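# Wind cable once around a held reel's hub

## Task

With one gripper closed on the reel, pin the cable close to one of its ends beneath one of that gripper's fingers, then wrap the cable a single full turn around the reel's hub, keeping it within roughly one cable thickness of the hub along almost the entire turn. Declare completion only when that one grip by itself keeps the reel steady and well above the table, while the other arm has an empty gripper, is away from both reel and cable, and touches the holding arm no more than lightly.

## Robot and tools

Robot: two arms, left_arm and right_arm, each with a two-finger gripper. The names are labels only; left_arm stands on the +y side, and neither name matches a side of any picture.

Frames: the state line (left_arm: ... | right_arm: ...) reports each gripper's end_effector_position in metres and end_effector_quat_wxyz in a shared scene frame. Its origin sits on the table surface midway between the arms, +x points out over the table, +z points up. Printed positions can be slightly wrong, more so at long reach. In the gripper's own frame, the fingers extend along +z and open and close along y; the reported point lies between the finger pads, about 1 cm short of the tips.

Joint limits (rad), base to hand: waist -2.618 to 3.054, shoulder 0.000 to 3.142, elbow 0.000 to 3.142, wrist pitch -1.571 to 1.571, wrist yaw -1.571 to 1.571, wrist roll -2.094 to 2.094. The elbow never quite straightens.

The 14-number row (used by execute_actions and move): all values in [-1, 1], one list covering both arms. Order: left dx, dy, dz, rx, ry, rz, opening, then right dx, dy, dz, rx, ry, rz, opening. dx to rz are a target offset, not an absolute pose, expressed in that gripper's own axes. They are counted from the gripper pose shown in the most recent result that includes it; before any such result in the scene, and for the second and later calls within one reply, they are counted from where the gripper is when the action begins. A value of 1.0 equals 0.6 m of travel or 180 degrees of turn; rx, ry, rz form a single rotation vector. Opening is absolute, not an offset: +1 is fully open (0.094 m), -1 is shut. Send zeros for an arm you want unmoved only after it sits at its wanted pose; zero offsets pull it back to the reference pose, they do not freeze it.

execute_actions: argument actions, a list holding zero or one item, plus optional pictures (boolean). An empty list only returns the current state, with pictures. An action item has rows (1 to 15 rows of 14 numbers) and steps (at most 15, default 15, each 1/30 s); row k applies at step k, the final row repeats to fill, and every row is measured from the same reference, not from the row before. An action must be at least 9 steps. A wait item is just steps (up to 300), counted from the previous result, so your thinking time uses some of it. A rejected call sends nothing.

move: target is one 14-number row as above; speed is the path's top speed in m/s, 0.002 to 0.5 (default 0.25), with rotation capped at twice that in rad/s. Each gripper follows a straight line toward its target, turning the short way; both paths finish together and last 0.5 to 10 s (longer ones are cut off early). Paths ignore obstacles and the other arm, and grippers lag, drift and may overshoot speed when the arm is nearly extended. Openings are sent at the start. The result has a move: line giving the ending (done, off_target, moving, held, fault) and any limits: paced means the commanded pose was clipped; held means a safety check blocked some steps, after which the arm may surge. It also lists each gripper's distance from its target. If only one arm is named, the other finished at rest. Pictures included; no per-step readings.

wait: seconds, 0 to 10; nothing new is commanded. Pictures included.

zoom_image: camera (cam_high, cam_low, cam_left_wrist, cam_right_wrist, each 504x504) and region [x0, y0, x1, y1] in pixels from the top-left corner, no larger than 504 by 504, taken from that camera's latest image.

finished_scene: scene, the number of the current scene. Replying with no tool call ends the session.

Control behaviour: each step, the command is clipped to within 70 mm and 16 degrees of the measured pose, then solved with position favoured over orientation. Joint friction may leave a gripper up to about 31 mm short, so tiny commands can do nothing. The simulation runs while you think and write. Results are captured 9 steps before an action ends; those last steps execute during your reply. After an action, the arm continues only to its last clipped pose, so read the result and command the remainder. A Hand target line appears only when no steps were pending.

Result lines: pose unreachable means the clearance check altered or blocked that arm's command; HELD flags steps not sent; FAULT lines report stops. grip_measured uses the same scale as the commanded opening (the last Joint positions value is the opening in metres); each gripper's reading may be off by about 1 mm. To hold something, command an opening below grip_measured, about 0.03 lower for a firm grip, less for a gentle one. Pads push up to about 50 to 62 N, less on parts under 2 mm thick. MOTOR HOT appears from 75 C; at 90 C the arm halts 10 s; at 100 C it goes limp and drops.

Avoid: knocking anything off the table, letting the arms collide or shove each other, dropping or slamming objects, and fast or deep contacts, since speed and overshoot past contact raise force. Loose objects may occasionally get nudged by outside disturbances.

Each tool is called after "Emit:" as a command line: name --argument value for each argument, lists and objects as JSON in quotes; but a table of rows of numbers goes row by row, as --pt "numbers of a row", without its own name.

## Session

Emit:
execute_actions --actions '[]'

Scene clock: 0.00 s of 6000.00 s.
left_arm: end_effector_position=(+0.4654, +0.2041, +0.3853) grip_measured=+1.000 end_effector_quat_wxyz=(+0.517, -0.021, +0.849, -0.108) | right_arm: end_effector_position=(+0.2690, -0.3416, +0.2875) grip_measured=+1.000 end_effector_quat_wxyz=(+0.452, +0.657, +0.466, +0.384)
Joint positions: left_arm=[ 0.034  1.481  1.727 -0.706  0.077 -0.193  0.094] | right_arm=[-0.431  0.845  0.802 -0.258 -0.003  1.656  0.094]
Joint velocities: left_arm=[-0.007 -0.007  0.002 -0.037  0.022  0.037  0.   ] | right_arm=[ 0.002  0.007 -0.007 -0.022  0.037  0.037  0.   ]
Motor temperatures (°C, as the motors report them): left_arm=[24 29 29 27 26 26] | right_arm=[26 31 31 32 26 24]
Hand target (left_arm): +0.465, +0.204, +0.385; +0.517, -0.021, +0.849, -0.108
Hand target (right_arm): +0.269, -0.342, +0.287; +0.452, +0.657, +0.466, +0.384

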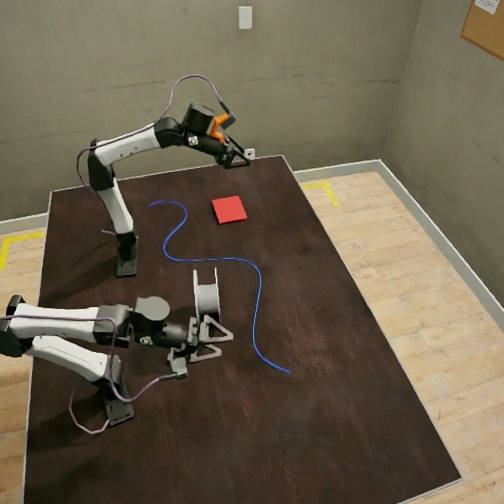

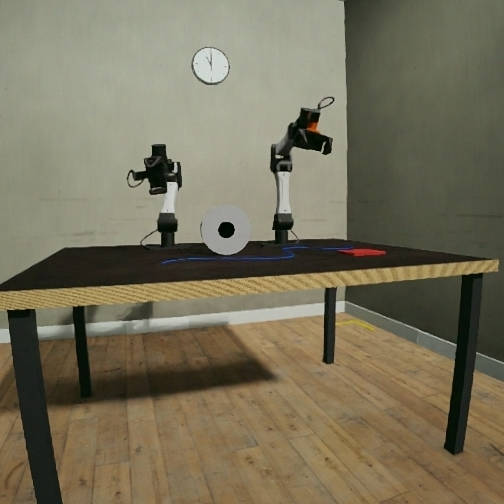

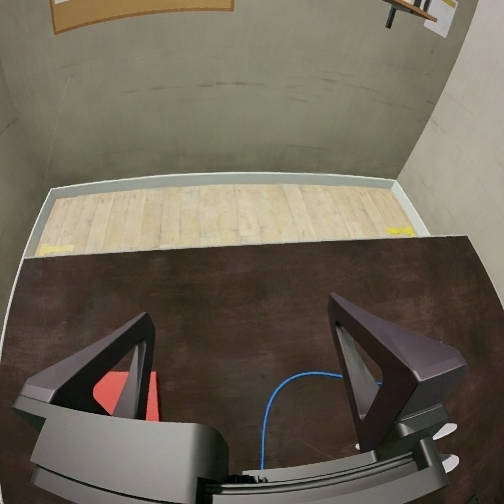

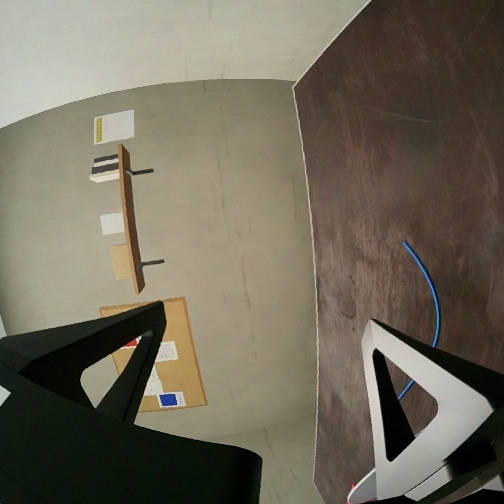

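Emit:
move --target '[0.47,-0.43,-0.10,0,0.35,0,1, 0.28,-0.21,0.285,0.4,0,0,0.0]' --speed 0.3

Emit:
move --target '[0,0,0,0,0,0.47,1, 0,0,0,0,0,-0.08,0.0]' --speed 0.5

Scene clock: 4.27 s of 6000.00 s.
left_arm: end_effector_position=(+0.2640, -0.0758, +0.2176) grip_measured=+1.000 end_effector_quat_wxyz=(+0.021, +0.040, +0.993, -0.113) | right_arm: end_effector_position=(+0.4388, -0.2052, +0.1230) grip_measured=+0.002 end_effector_quat_wxyz=(-0.004, +0.795, +0.602, +0.071)
Joint positions: left_arm=[-0.783  1.997  2.18  -1.552  0.113 -0.843  0.094] | right_arm=[-0.094  2.451  2.555 -1.559 -0.083  1.934  0.047]
Joint velocities: left_arm=[ 0.032 -0.017  0.017  0.022  0.037 -0.037  0.   ] | right_arm=[-0.002 -0.017 -0.012 -0.095 -0.066 -0.022  0.   ]
Motor temperatures (°C, as the motors report them): left_arm=[24 30 30 28 26 26] | right_arm=[26 32 32 32 26 24]
Hand target (left_arm): +0.262, -0.077, +0.215; +0.011, +0.035, +0.993, -0.108
Hand target (right_arm): +0.440, -0.200, +0.128; -0.005, +0.794, +0.603, +0.078
Off the commanded pose (left_arm): 0.005 m, 3 deg.
Off the commanded pose (right_arm): 0.009 m, 4 deg.
joint sent to its limit (left arm) — the command would take joint 4 (wrist pitch) past its lower limit, so that joint was sent only as far as its limit.
joint sent to its limit (right arm) — the command would take joint 4 (wrist pitch) past its lower limit, so that joint was sent only as far as its limit.
Kept back: nothing.
move: off_target (left_arm, right_arm)

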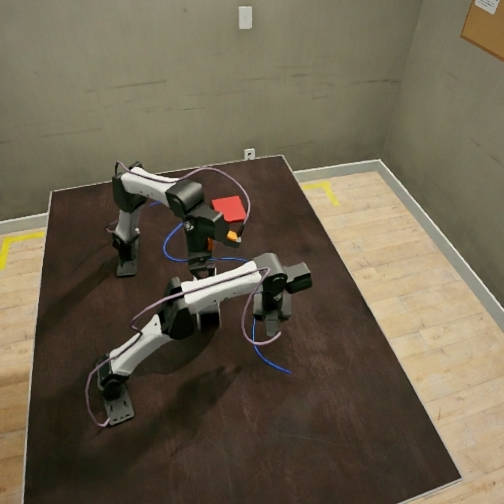

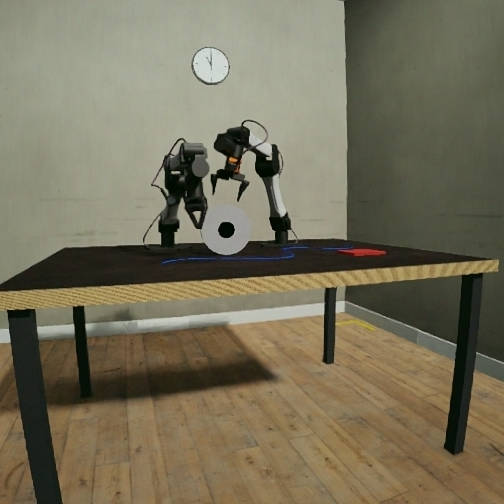

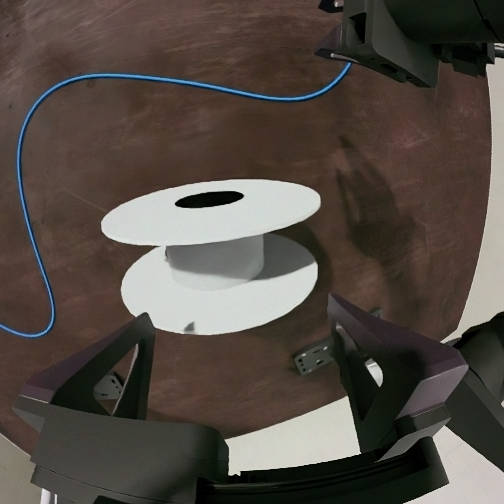

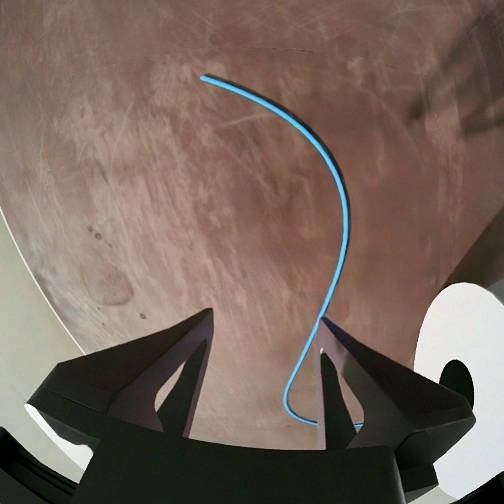

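Scene clock: 6.50 s of 6000.00 s.
left_arm: end_effector_position=(+0.2640, -0.0758, +0.2176) grip_measured=+1.000 end_effector_quat_wxyz=(+0.091, +0.693, +0.712, -0.070) | right_arm: end_effector_position=(+0.4388, -0.2052, +0.1230) grip_measured=+0.002 end_effector_quat_wxyz=(+0.005, +0.716, +0.694, +0.071)
Joint positions: left_arm=[-0.783  1.997  2.18  -1.552  0.113  0.621  0.094] | right_arm=[-0.094  2.451  2.555 -1.559 -0.083  1.69   0.047]
Joint velocities: left_arm=[-0.017 -0.017  0.002  0.007 -0.007 -0.037  0.   ] | right_arm=[-0.002 -0.017  0.002  0.037 -0.022  0.022 -0.   ]
Motor temperatures (°C, as the motors report them): left_arm=[24 31 30 28 26 26] | right_arm=[26 33 32 32 26 24]
Hand target (left_arm): +0.264, -0.076, +0.218; +0.092, +0.697, +0.707, -0.069
Hand target (right_arm): +0.439, -0.205, +0.123; +0.005, +0.713, +0.697, +0.071
Off the commanded pose (left_arm): 0.000 m, 1 deg.
Off the commanded pose (right_arm): 0.000 m, 0 deg.
Kept back: nothing.
move: done

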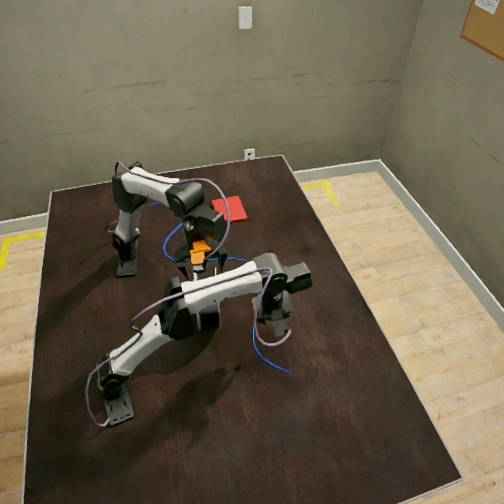

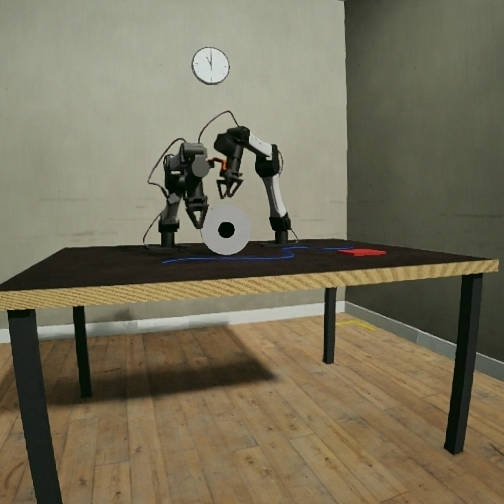

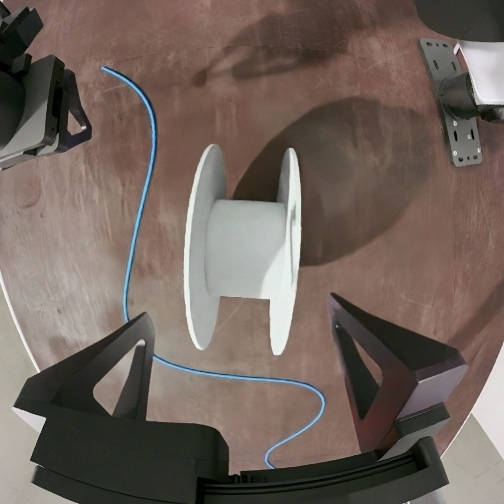

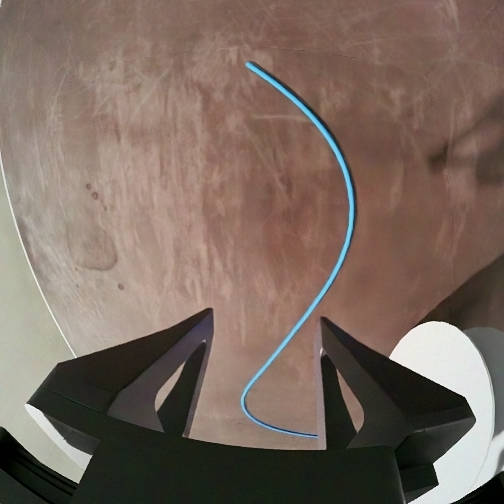

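Emit:
move --target '[0,-0.01,0.15,0,0,0,1, -0.17,-0.035,0.1,0,0,-0.24,-0.2]' --speed 0.12

Emit:
move --target '[0,0,0,0,0,0,0.35, 0,0,0,0,0,0,-0.2]'

Scene clock: 10.90 s of 6000.00 s.
left_arm: end_effector_position=(+0.2655, -0.0992, +0.1351) grip_measured=+1.000 end_effector_quat_wxyz=(+0.096, +0.694, +0.710, -0.074) | right_arm: end_effector_position=(+0.4236, -0.2987, +0.0490) grip_measured=-0.199 end_effector_quat_wxyz=(+0.028, +0.411, +0.909, +0.058)
Joint positions: left_arm=[-0.814  1.979  1.812 -1.189  0.113  0.593  0.094] | right_arm=[-0.293  2.316  2.019 -1.185 -0.093  0.738  0.038]
Joint velocities: left_arm=[ 0.017 -0.002 -0.012 -0.007  0.022 -0.022  0.   ] | right_arm=[ 0.002 -0.012 -0.012 -0.095  0.022 -0.007 -0.001]
Motor temperatures (°C, as the motors report them): left_arm=[24 33 30 28 26 26] | right_arm=[26 35 32 32 26 24]
Hand target (left_arm): +0.261, -0.096, +0.130; +0.091, +0.693, +0.712, -0.069
Hand target (right_arm): +0.421, -0.301, +0.052; +0.031, +0.410, +0.909, +0.063
Off the commanded pose (left_arm): 0.008 m, 1 deg.
Off the commanded pose (right_arm): 0.004 m, 1 deg.
Kept back: nothing.
move: done

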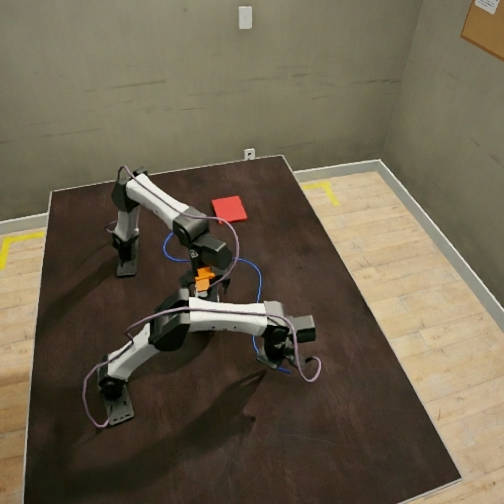

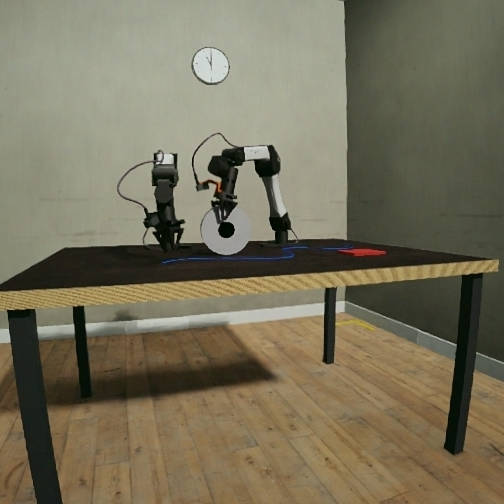

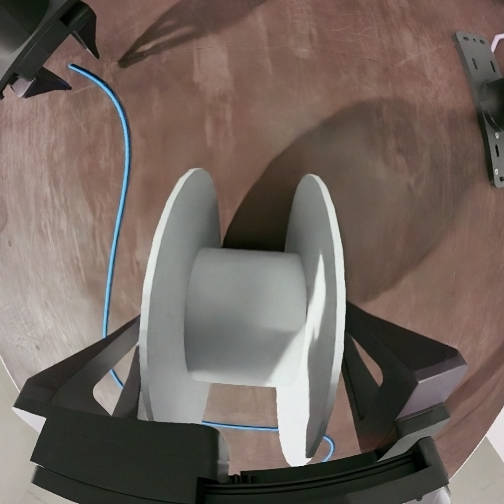

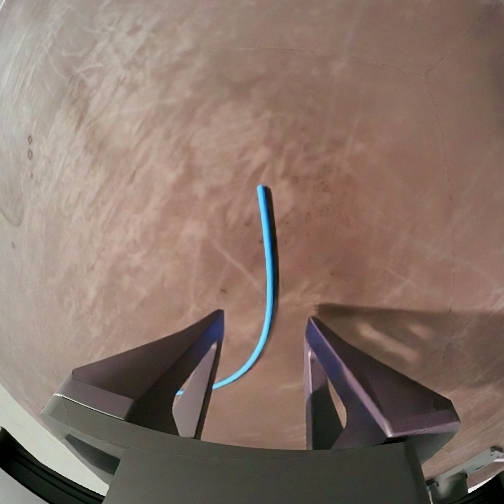

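Scene clock: 11.40 s of 6000.00 s.
left_arm: end_effector_position=(+0.2651, -0.0995, +0.1352) grip_measured=+0.401 end_effector_quat_wxyz=(+0.095, +0.694, +0.710, -0.075) | right_arm: end_effector_position=(+0.4236, -0.2987, +0.0490) grip_measured=-0.199 end_effector_quat_wxyz=(+0.028, +0.411, +0.909, +0.058)
Joint positions: left_arm=[-0.814  1.979  1.812 -1.189  0.115  0.593  0.066] | right_arm=[-0.293  2.316  2.019 -1.185 -0.093  0.738  0.038]
Joint velocities: left_arm=[-0.017  0.002 -0.022  0.007 -0.022 -0.022  0.   ] | right_arm=[-0.012  0.002 -0.012 -0.037 -0.007  0.007 -0.   ]
Motor temperatures (°C, as the motors report them): left_arm=[24 33 31 28 26 26] | right_arm=[26 35 32 32 26 24]
Hand target (left_arm): +0.265, -0.099, +0.135; +0.096, +0.694, +0.710, -0.074
Hand target (right_arm): +0.424, -0.299, +0.049; +0.028, +0.411, +0.909, +0.058
Off the commanded pose (left_arm): 0.000 m, 0 deg.
Off the commanded pose (right_arm): 0.000 m, 0 deg.
Kept back: nothing.
move: done

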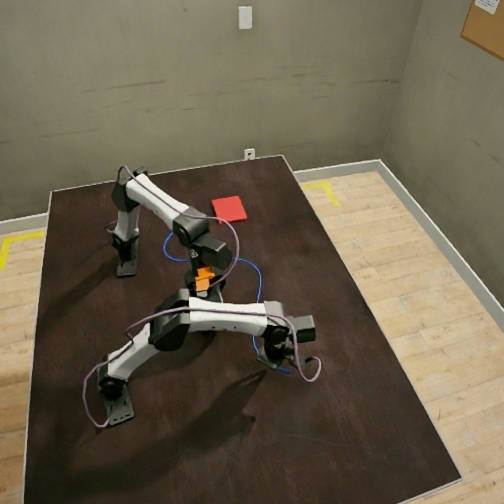

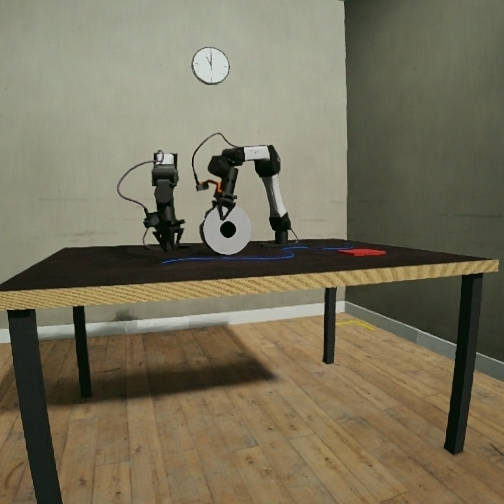

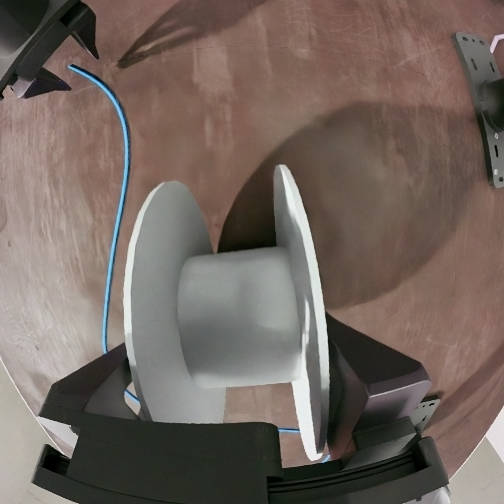

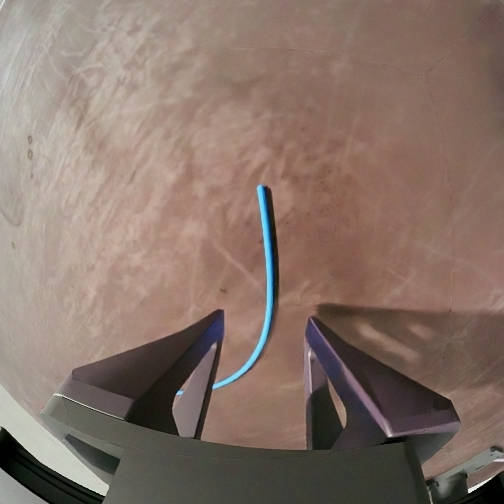

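Emit:
move --target '[0,0,-0.09,0,0,0,0.35, -0.03,0,0.1,0,0,0,-0.4]' --speed 0.06

Emit:
execute_actions --actions '[{"rows":[[0,0,0,0,0,0,0.35,0,0,0.04,0,0,0,-0.7],[0,0,0,0,0,0,0.35,0,0,0.04,0,0,0,-0.7],[0,0,0,0,0,0,0.35,0,0,0.04,0,0,0,-0.8],[0,0,0,0,0,0,0.35,0,0,0.04,0,0,0,-0.85],[0,0,0,0,0,0,0.35,0,0,0.04,0,0,0,-0.9],[0,0,0,0,0,0,0.35,0,0,0.04,0,0,0,-0.93],[0,0,0,0,0,0,0.35,0,0,0.04,0,0,0,-0.93],[0,0,0,0,0,0,0.35,0,0,0.04,0,0,0,-0.95],[0,0,0,0,0,0,0.35,0,0,0.04,0,0,0,-0.965]],"steps":15}]'

Emit:
move --target '[0.1,0.18,-0.02,0,0,0.09,0.35, 0,0,-0.04,0,0,0,-0.965]' --speed 0.12

Scene clock: 13.63 s of 6000.00 s.
left_arm: end_effector_position=(+0.2610, -0.0876, +0.1749) grip_measured=+0.401 end_effector_quat_wxyz=(+0.084, +0.693, +0.712, -0.072) | right_arm: end_effector_position=(+0.4417, -0.3008, +0.0192) grip_measured=-0.399 end_effector_quat_wxyz=(+0.041, +0.408, +0.910, +0.062)
Joint positions: left_arm=[-0.805  1.979  1.976 -1.378  0.115  0.599  0.066] | right_arm=[-0.293  2.386  2.019 -1.087 -0.093  0.733  0.028]
Joint velocities: left_arm=[-0.002 -0.007 -0.012 -0.066  0.066  0.022  0.   ] | right_arm=[-0.002  0.007 -0.007 -0.051  0.022 -0.007  0.001]
Motor temperatures (°C, as the motors report them): left_arm=[24 34 31 28 26 26] | right_arm=[26 36 32 32 26 24]
Hand target (left_arm): +0.263, -0.086, +0.187; +0.096, +0.694, +0.710, -0.075
Hand target (right_arm): +0.439, -0.307, -0.010; +0.028, +0.411, +0.909, +0.058
Off the commanded pose (left_arm): 0.013 m, 1 deg.
Off the commanded pose (right_arm): 0.030 m, 2 deg.
Kept back: nothing.
move: off_target (left_arm, right_arm)

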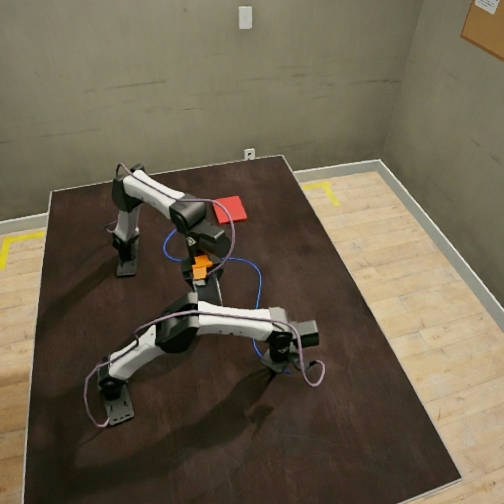

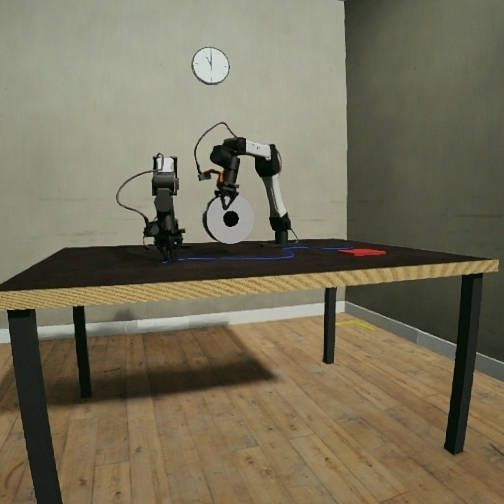

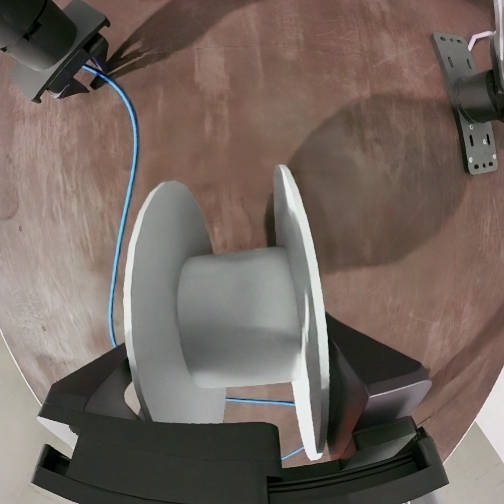

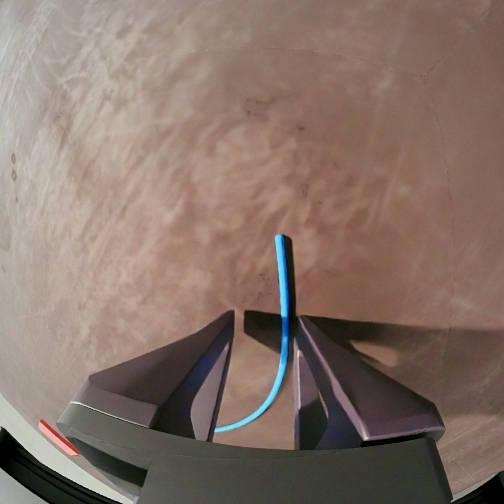

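Scene clock: 13.83 s of 6000.00 s.
left_arm: end_effector_position=(+0.2610, -0.0876, +0.1749) grip_measured=+0.401 end_effector_quat_wxyz=(+0.084, +0.693, +0.712, -0.072) | right_arm: end_effector_position=(+0.4476, -0.3016, +0.0184) grip_measured=-0.911 end_effector_quat_wxyz=(+0.053, +0.407, +0.909, +0.066)
Joint positions: left_arm=[-0.805  1.979  1.976 -1.378  0.115  0.599  0.066] | right_arm=[-0.293  2.386  2.012 -1.056 -0.093  0.733  0.004]
Joint velocities: left_arm=[-0.002 -0.002  0.022 -0.022 -0.081 -0.066  0.002] | right_arm=[-0.007  0.002 -0.027  0.139 -0.022 -0.037 -0.036]
Motor temperatures (°C, as the motors report them): left_arm=[24 34 31 28 26 26] | right_arm=[26 36 32 32 26 24]
Steps of this call (steps 1 to 6: the first 6 steps of this action). Readings (end_effector_position):
1: left_arm (+0.2610, -0.0876, +0.1749) | right_arm (+0.4425, -0.3009, +0.0193)
2: left_arm (+0.2610, -0.0876, +0.1749) | right_arm (+0.4441, -0.3012, +0.0192)
4: left_arm (+0.2610, -0.0876, +0.1749) | right_arm (+0.4461, -0.3014, +0.0186)
6: the state above

Scene clock: 15.87 s of 6000.00 s.
left_arm: end_effector_position=(+0.3663, -0.0228, +0.1755) grip_measured=+0.401 end_effector_quat_wxyz=(+0.096, +0.782, +0.612, -0.059) | right_arm: end_effector_position=(+0.4362, -0.3003, +0.0229) grip_measured=-0.954 end_effector_quat_wxyz=(+0.035, +0.408, +0.910, +0.060)
Joint positions: left_arm=[-0.503  2.135  2.215 -1.496  0.166  1.169  0.066] | right_arm=[-0.293  2.372  2.011 -1.106 -0.093  0.733  0.002]
Joint velocities: left_arm=[ 0.007  0.012  0.022 -0.051  0.007 -0.022 -0.001] | right_arm=[-0.017 -0.002 -0.022 -0.007 -0.007 -0.051  0.   ]
Motor temperatures (°C, as the motors report them): left_arm=[24 34 31 28 26 26] | right_arm=[26 37 33 32 26 24]
Hand target (left_arm): +0.367, -0.024, +0.175; +0.095, +0.786, +0.608, -0.062
Hand target (right_arm): +0.445, -0.304, +0.042; +0.057, +0.407, +0.909, +0.067
Off your previous action's commanded pose (left_arm): 0.000 m, 0 deg at its last step (step 9 of this call).
Off your previous action's commanded pose (right_arm): 0.024 m, 2 deg at its last step (step 9 of this call).
Off the commanded pose (left_arm): 0.001 m, 1 deg.
Off the commanded pose (right_arm): 0.022 m, 3 deg.
Kept back: nothing.
move: off_target (right_arm)

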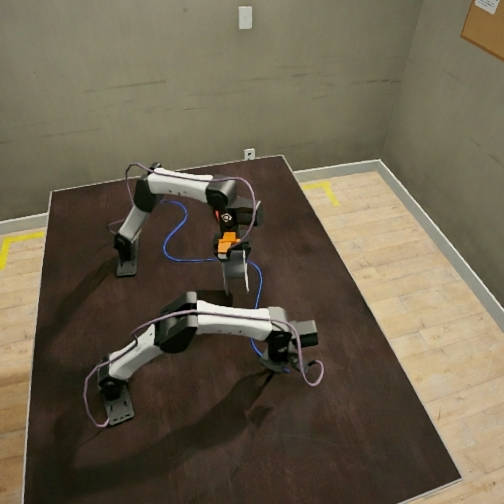

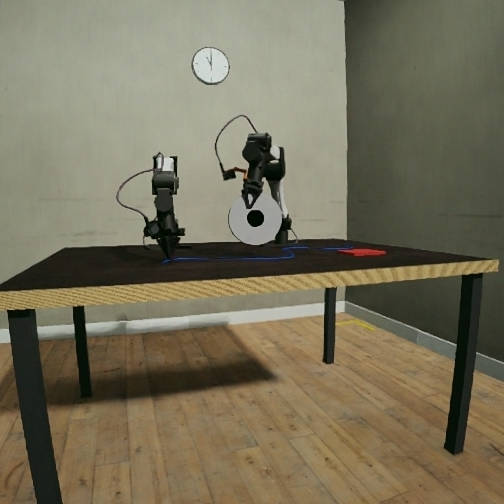

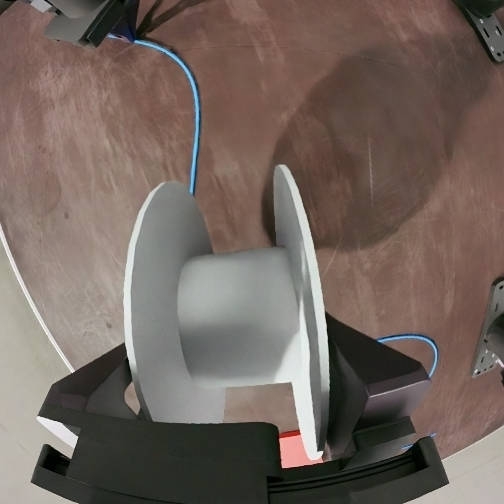

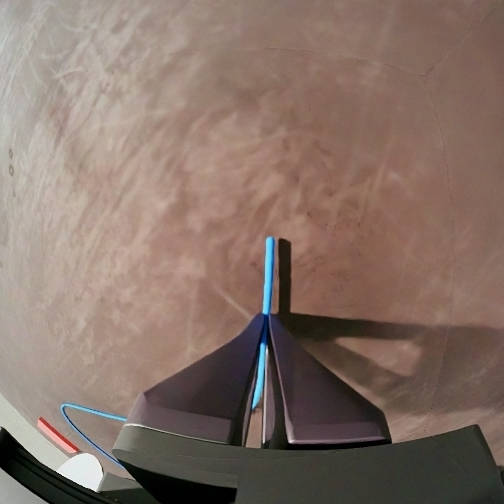

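Emit:
move --target '[0,0,0,0,0,0,0.35, 0.02,-0.32,-0.1,0,0,0.22,-0.965]' --speed 0.15

Scene clock: 18.83 s of 6000.00 s.
left_arm: end_effector_position=(+0.3657, -0.0224, +0.1754) grip_measured=+0.401 end_effector_quat_wxyz=(+0.095, +0.783, +0.612, -0.060) | right_arm: end_effector_position=(+0.2865, -0.4257, +0.0583) grip_measured=-0.954 end_effector_quat_wxyz=(+0.023, +0.687, +0.724, +0.063)
Joint positions: left_arm=[-0.503  2.135  2.215 -1.499  0.166  1.171  0.066] | right_arm=[-0.689  1.915  1.436 -1.017 -0.111  1.012  0.002]
Joint velocities: left_arm=[-0.012 -0.012 -0.012 -0.037 -0.051 -0.007 -0.001] | right_arm=[ 0.002  0.002  0.027  0.051 -0.095  0.022  0.   ]
Motor temperatures (°C, as the motors report them): left_arm=[24 35 32 28 26 26] | right_arm=[26 38 33 32 26 24]
Hand target (left_arm): +0.366, -0.023, +0.175; +0.096, +0.782, +0.612, -0.059
Hand target (right_arm): +0.279, -0.422, +0.058; +0.014, +0.693, +0.718, +0.065
Off the commanded pose (left_arm): 0.001 m, 0 deg.
Off the commanded pose (right_arm): 0.008 m, 2 deg.
Kept back: nothing.
move: done

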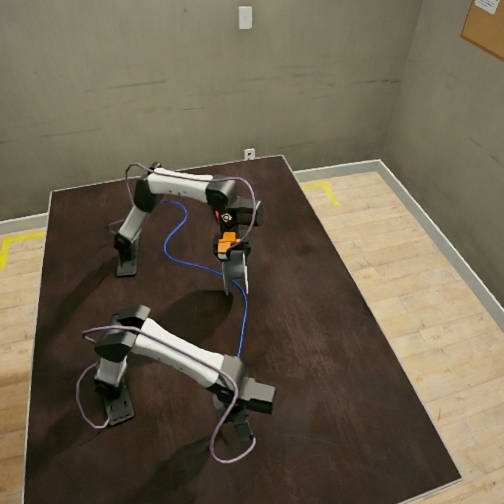

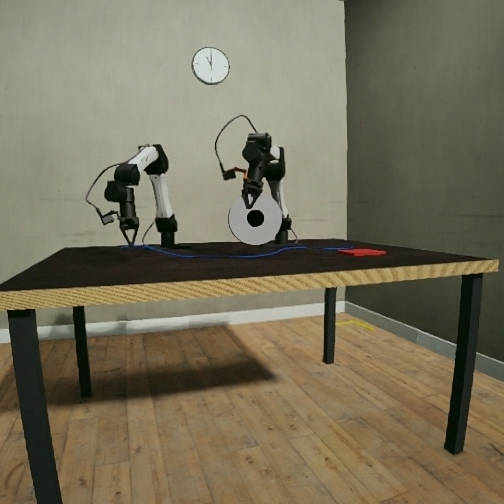

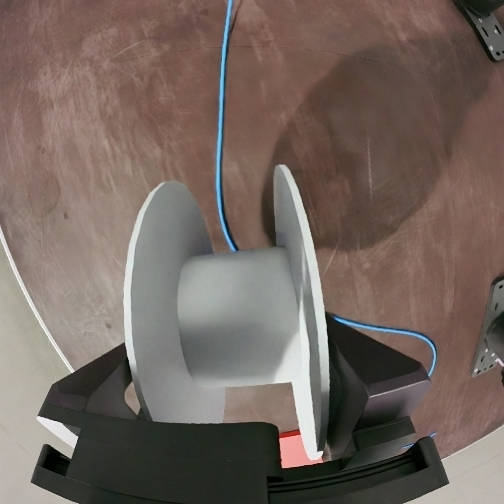

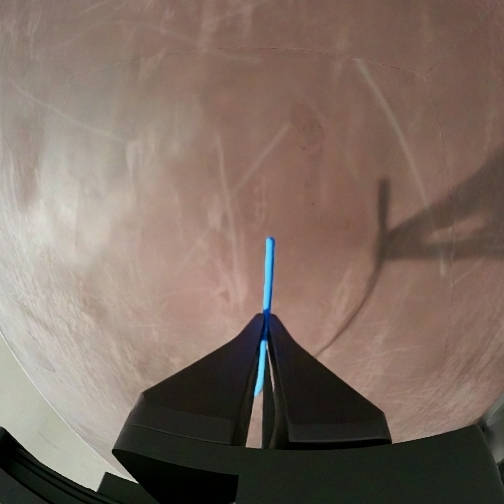

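Emit:
move --target '[-0.16,0.04,0.05,0,0,0.04,0.35, 0,0,0,0,0,0,-0.965]' --speed 0.1

Scene clock: 20.53 s of 6000.00 s.
left_arm: end_effector_position=(+0.3638, -0.1245, +0.1674) grip_measured=+0.401 end_effector_quat_wxyz=(+0.141, +0.817, +0.557, -0.051) | right_arm: end_effector_position=(+0.2866, -0.4256, +0.0584) grip_measured=-0.954 end_effector_quat_wxyz=(+0.023, +0.687, +0.723, +0.064)
Joint positions: left_arm=[-0.675  2.446  2.704 -1.564  0.146  1.12   0.066] | right_arm=[-0.689  1.915  1.436 -1.017 -0.112  1.013  0.002]
Joint velocities: left_arm=[-0.012  0.007  0.022  0.007  0.037  0.022  0.001] | right_arm=[-0.007  0.002  0.002 -0.022 -0.007  0.022 -0.   ]
Motor temperatures (°C, as the motors report them): left_arm=[24 36 32 28 26 26] | right_arm=[26 38 33 32 26 24]
Hand target (left_arm): +0.366, -0.125, +0.168; +0.143, +0.814, +0.561, -0.046
Hand target (right_arm): +0.287, -0.426, +0.058; +0.023, +0.687, +0.724, +0.063
Off the commanded pose (left_arm): 0.003 m, 5 deg.
Off the commanded pose (right_arm): 0.000 m, 0 deg.
joint sent to its limit (left arm) — the command would take joint 4 (wrist pitch) past its lower limit, so that joint was sent only as far as its limit.
Kept back: nothing.
move: off_target (left_arm)

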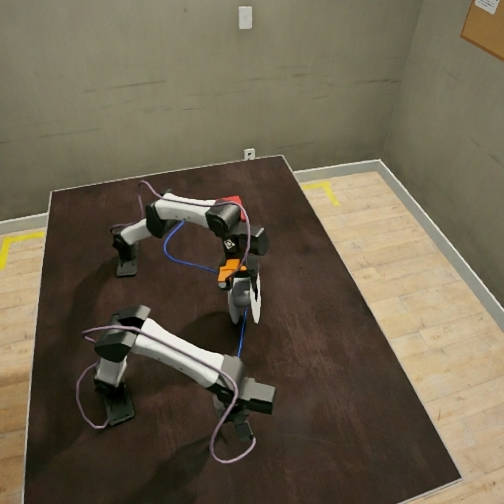

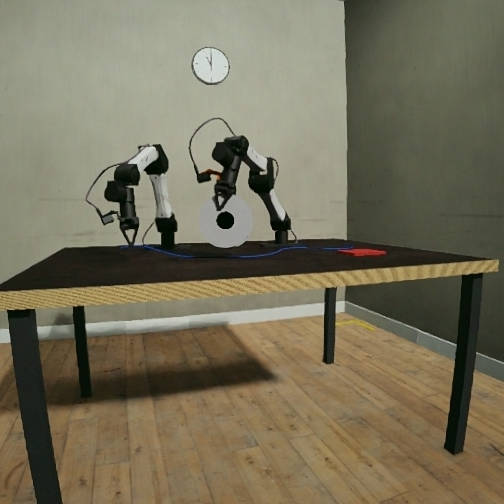

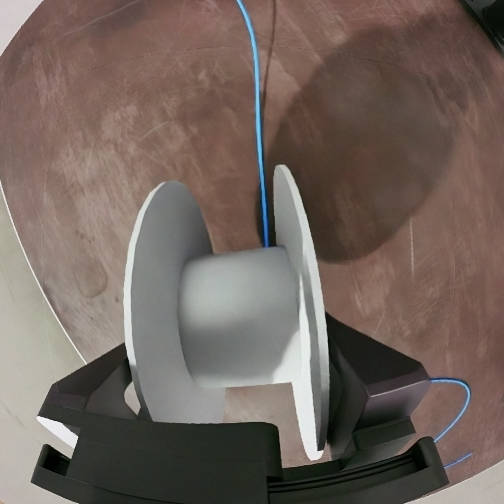

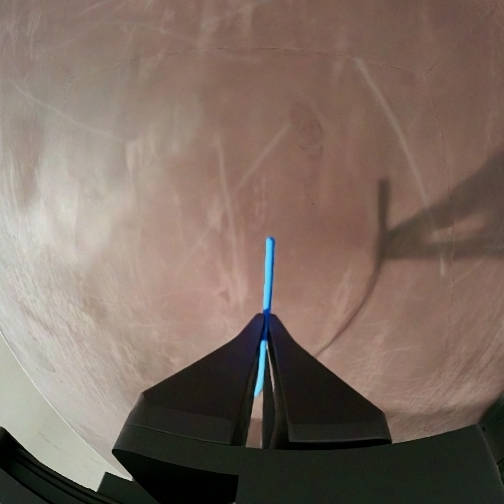

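Emit:
move --target '[0.015,-0.03,0.055,0.055,0,0,0.35, 0,0,0,0,0,0,-0.965]' --speed 0.04

Scene clock: 23.27 s of 6000.00 s.
left_arm: end_effector_position=(+0.3546, -0.1248, +0.1460) grip_measured=+0.401 end_effector_quat_wxyz=(+0.113, +0.822, +0.551, -0.088) | right_arm: end_effector_position=(+0.2866, -0.4256, +0.0584) grip_measured=-0.954 end_effector_quat_wxyz=(+0.023, +0.687, +0.723, +0.064)
Joint positions: left_arm=[-0.666  2.465  2.653 -1.566  0.214  1.147  0.066] | right_arm=[-0.689  1.915  1.436 -1.017 -0.112  1.013  0.002]
Joint velocities: left_arm=[ 0.012 -0.022 -0.007 -0.037 -0.022 -0.022 -0.001] | right_arm=[-0.002 -0.012 -0.017  0.022 -0.037 -0.051 -0.   ]
Motor temperatures (°C, as the motors report them): left_arm=[24 37 32 28 26 26] | right_arm=[26 38 33 32 26 24]
Hand target (left_arm): +0.353, -0.120, +0.131; +0.089, +0.823, +0.552, -0.096
Hand target (right_arm): +0.287, -0.426, +0.058; +0.023, +0.687, +0.723, +0.064
Off the commanded pose (left_arm): 0.016 m, 5 deg.
Off the commanded pose (right_arm): 0.000 m, 0 deg.
joint sent to its limit (left arm) — the command would take joint 4 (wrist pitch) past its lower limit, so that joint was sent only as far as its limit.
Kept back: nothing.
move: off_target (left_arm)

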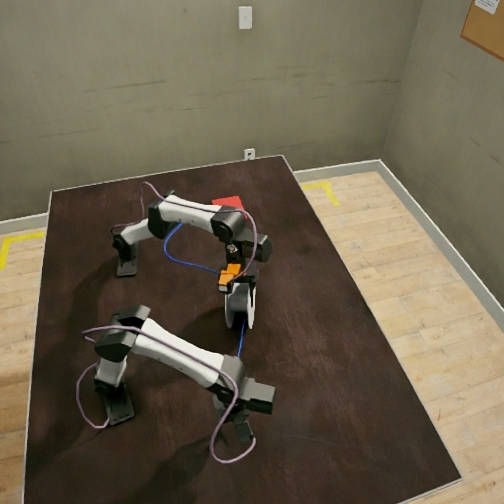

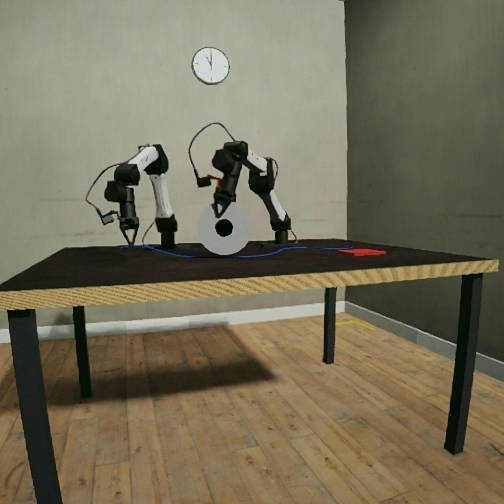

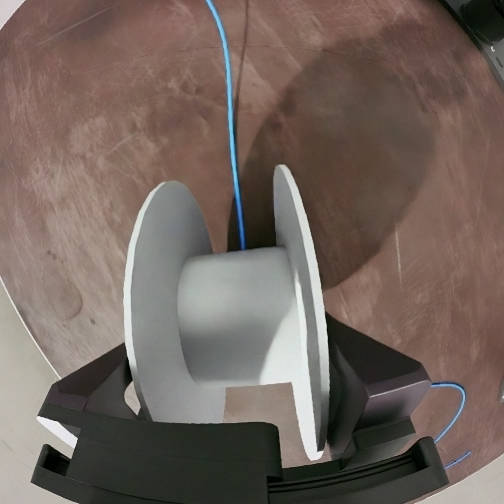

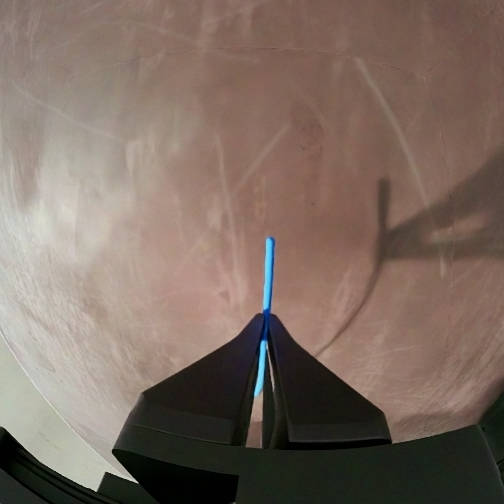

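Emit:
execute_actions --actions '[]'

Scene clock: 24.30 s of 6000.00 s.
left_arm: end_effector_position=(+0.3545, -0.1248, +0.1461) grip_measured=+0.401 end_effector_quat_wxyz=(+0.113, +0.823, +0.550, -0.088) | right_arm: end_effector_position=(+0.2866, -0.4256, +0.0584) grip_measured=-0.954 end_effector_quat_wxyz=(+0.023, +0.687, +0.723, +0.064)
Joint positions: left_arm=[-0.666  2.465  2.653 -1.566  0.215  1.147  0.066] | right_arm=[-0.689  1.915  1.436 -1.017 -0.112  1.013  0.002]
Joint velocities: left_arm=[-0.027 -0.012 -0.007 -0.051  0.066  0.007  0.001] | right_arm=[-0.007  0.012  0.002 -0.022 -0.007  0.066 -0.   ]
Motor temperatures (°C, as the motors report them): left_arm=[24 37 32 28 26 26] | right_arm=[26 38 33 32 26 24]
Hand target (left_arm): +0.353, -0.120, +0.131; +0.089, +0.823, +0.552, -0.096
Hand target (right_arm): +0.287, -0.426, +0.058; +0.023, +0.687, +0.723, +0.064
Off the commanded pose (left_arm): 0.016 m, 5 deg.
Off the commanded pose (right_arm): 0.000 m, 0 deg.
Kept back: nothing.
Steps of this call (steps 1 to 31: nothing new was sent). Readings (end_effector_position):
1: left_arm (+0.3546, -0.1248, +0.1460) | right_arm (+0.2866, -0.4256, +0.0584)
2: left_arm (+0.3546, -0.1248, +0.1461) | right_arm (+0.2866, -0.4256, +0.0584)
4: left_arm (+0.3546, -0.1248, +0.1461) | right_arm (+0.2866, -0.4256, +0.0584)
8: left_arm (+0.3545, -0.1248, +0.1461) | right_arm (+0.2866, -0.4256, +0.0584)
31: the state above

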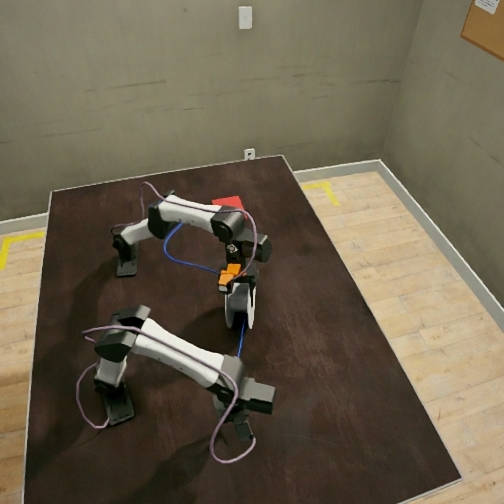

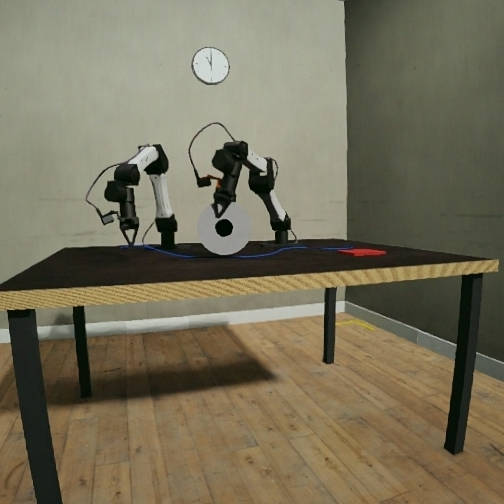

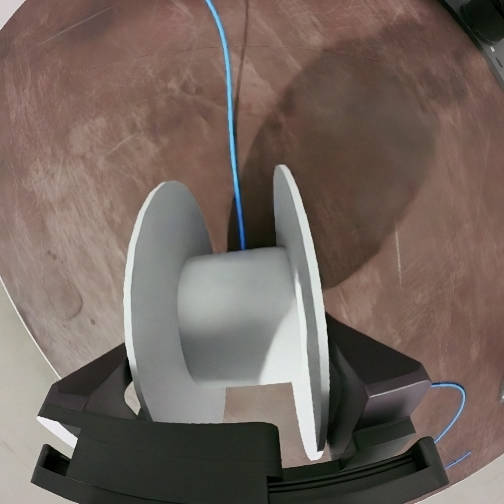

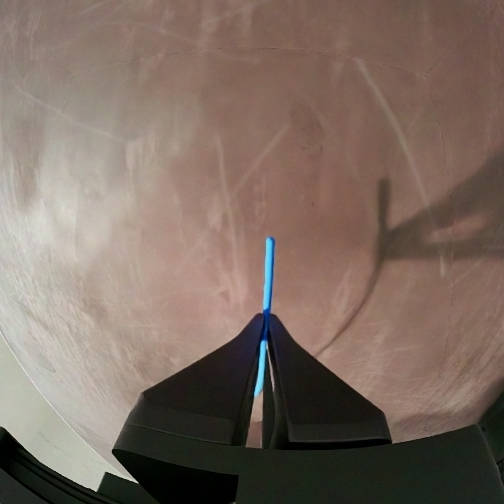

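Emit:
execute_actions --actions '[{"rows":[[0,0,0,0,0,0,0.9,0,0,0,0,0,0,-0.965]],"steps":15}]'

Emit:
move --target '[0,0,-0.15,0,0,0,0.9,0,0,0,0,0,0,-0.965]' --speed 0.1

Scene clock: 24.77 s of 6000.00 s.
left_arm: end_effector_position=(+0.3547, -0.1250, +0.1461) grip_measured=+0.898 end_effector_quat_wxyz=(+0.113, +0.823, +0.550, -0.088) | right_arm: end_effector_position=(+0.2866, -0.4256, +0.0584) grip_measured=-0.954 end_effector_quat_wxyz=(+0.023, +0.687, +0.723, +0.064)
Joint positions: left_arm=[-0.666  2.465  2.653 -1.565  0.215  1.147  0.089] | right_arm=[-0.689  1.915  1.436 -1.017 -0.112  1.013  0.002]
Joint velocities: left_arm=[ 0.002  0.002 -0.022  0.066 -0.095  0.007  0.001] | right_arm=[-0.017 -0.027 -0.007 -0.022  0.051 -0.007 -0.   ]
Motor temperatures (°C, as the motors report them): left_arm=[24 37 32 28 26 26] | right_arm=[26 38 33 32 26 24]
Steps of this call (steps 1 to 8: nothing new was sent; steps 9 to 14: the first 6 steps of this action). Readings (end_effector_position):
9: left_arm (+0.3545, -0.1248, +0.1461) | right_arm (+0.2866, -0.4256, +0.0584)
10: left_arm (+0.3545, -0.1248, +0.1461) | right_arm (+0.2866, -0.4256, +0.0584)
12: left_arm (+0.3547, -0.1250, +0.1461) | right_arm (+0.2866, -0.4256, +0.0584)
14: the state above

Scene clock: 26.33 s of 6000.00 s.
left_arm: end_effector_position=(+0.3575, -0.1035, +0.2352) grip_measured=+0.898 end_effector_quat_wxyz=(+0.206, +0.807, +0.549, -0.073) | right_arm: end_effector_position=(+0.2866, -0.4256, +0.0584) grip_measured=-0.954 end_effector_quat_wxyz=(+0.023, +0.687, +0.723, +0.064)
Joint positions: left_arm=[-0.626  2.279  2.653 -1.565  0.229  1.147  0.089] | right_arm=[-0.689  1.915  1.436 -1.017 -0.112  1.013  0.002]
Joint velocities: left_arm=[ 0.012 -0.002 -0.017  0.007 -0.037 -0.007 -0.   ] | right_arm=[ 0.002  0.007 -0.037  0.037 -0.095  0.007 -0.   ]
Motor temperatures (°C, as the motors report them): left_arm=[24 38 32 28 26 26] | right_arm=[26 38 33 32 26 24]
Hand target (left_arm): +0.356, -0.099, +0.231; +0.195, +0.808, +0.551, -0.077
Hand target (right_arm): +0.287, -0.426, +0.058; +0.023, +0.687, +0.723, +0.064
Off your previous action's commanded pose (left_arm): 0.000 m, 0 deg at its last step (step 9 of this call).
Off your previous action's commanded pose (right_arm): 0.000 m, 0 deg at its last step (step 9 of this call).
Off the commanded pose (left_arm): 0.005 m, 11 deg.
Off the commanded pose (right_arm): 0.000 m, 0 deg.
joint sent to its limit (left arm) — the command would take joint 4 (wrist pitch) past its lower limit, so that joint was sent only as far as its limit.
Kept back: nothing.
move: off_target (left_arm)

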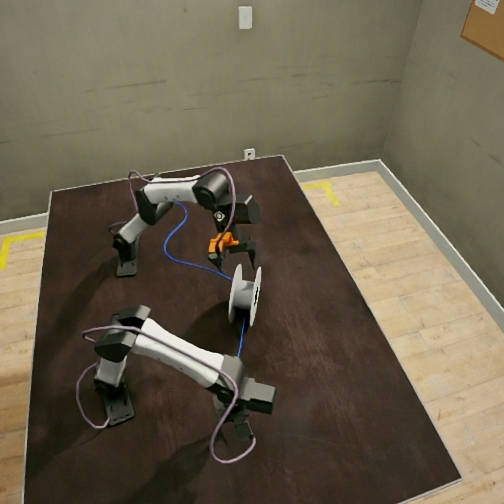

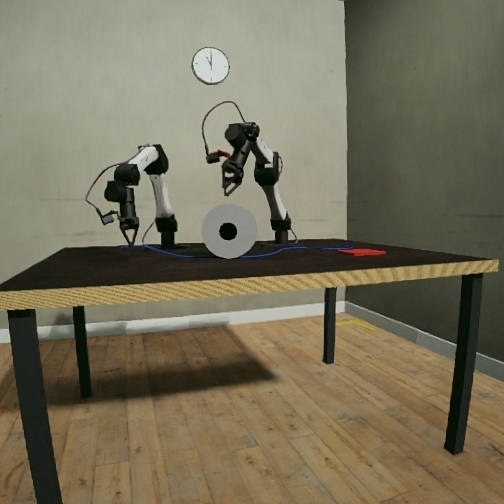

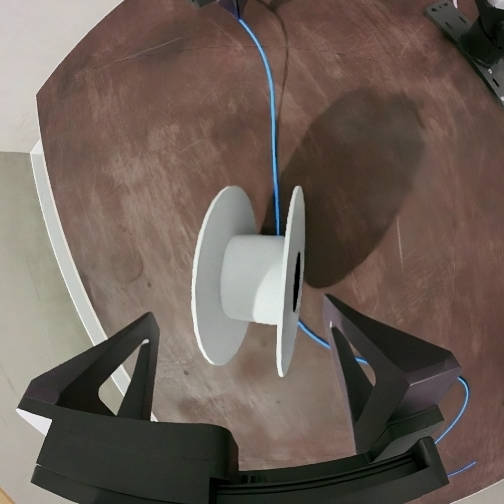

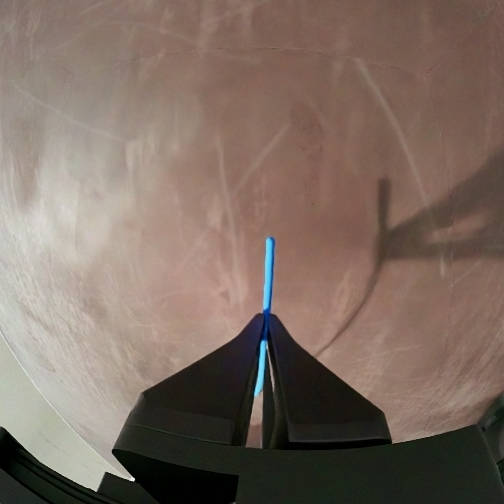

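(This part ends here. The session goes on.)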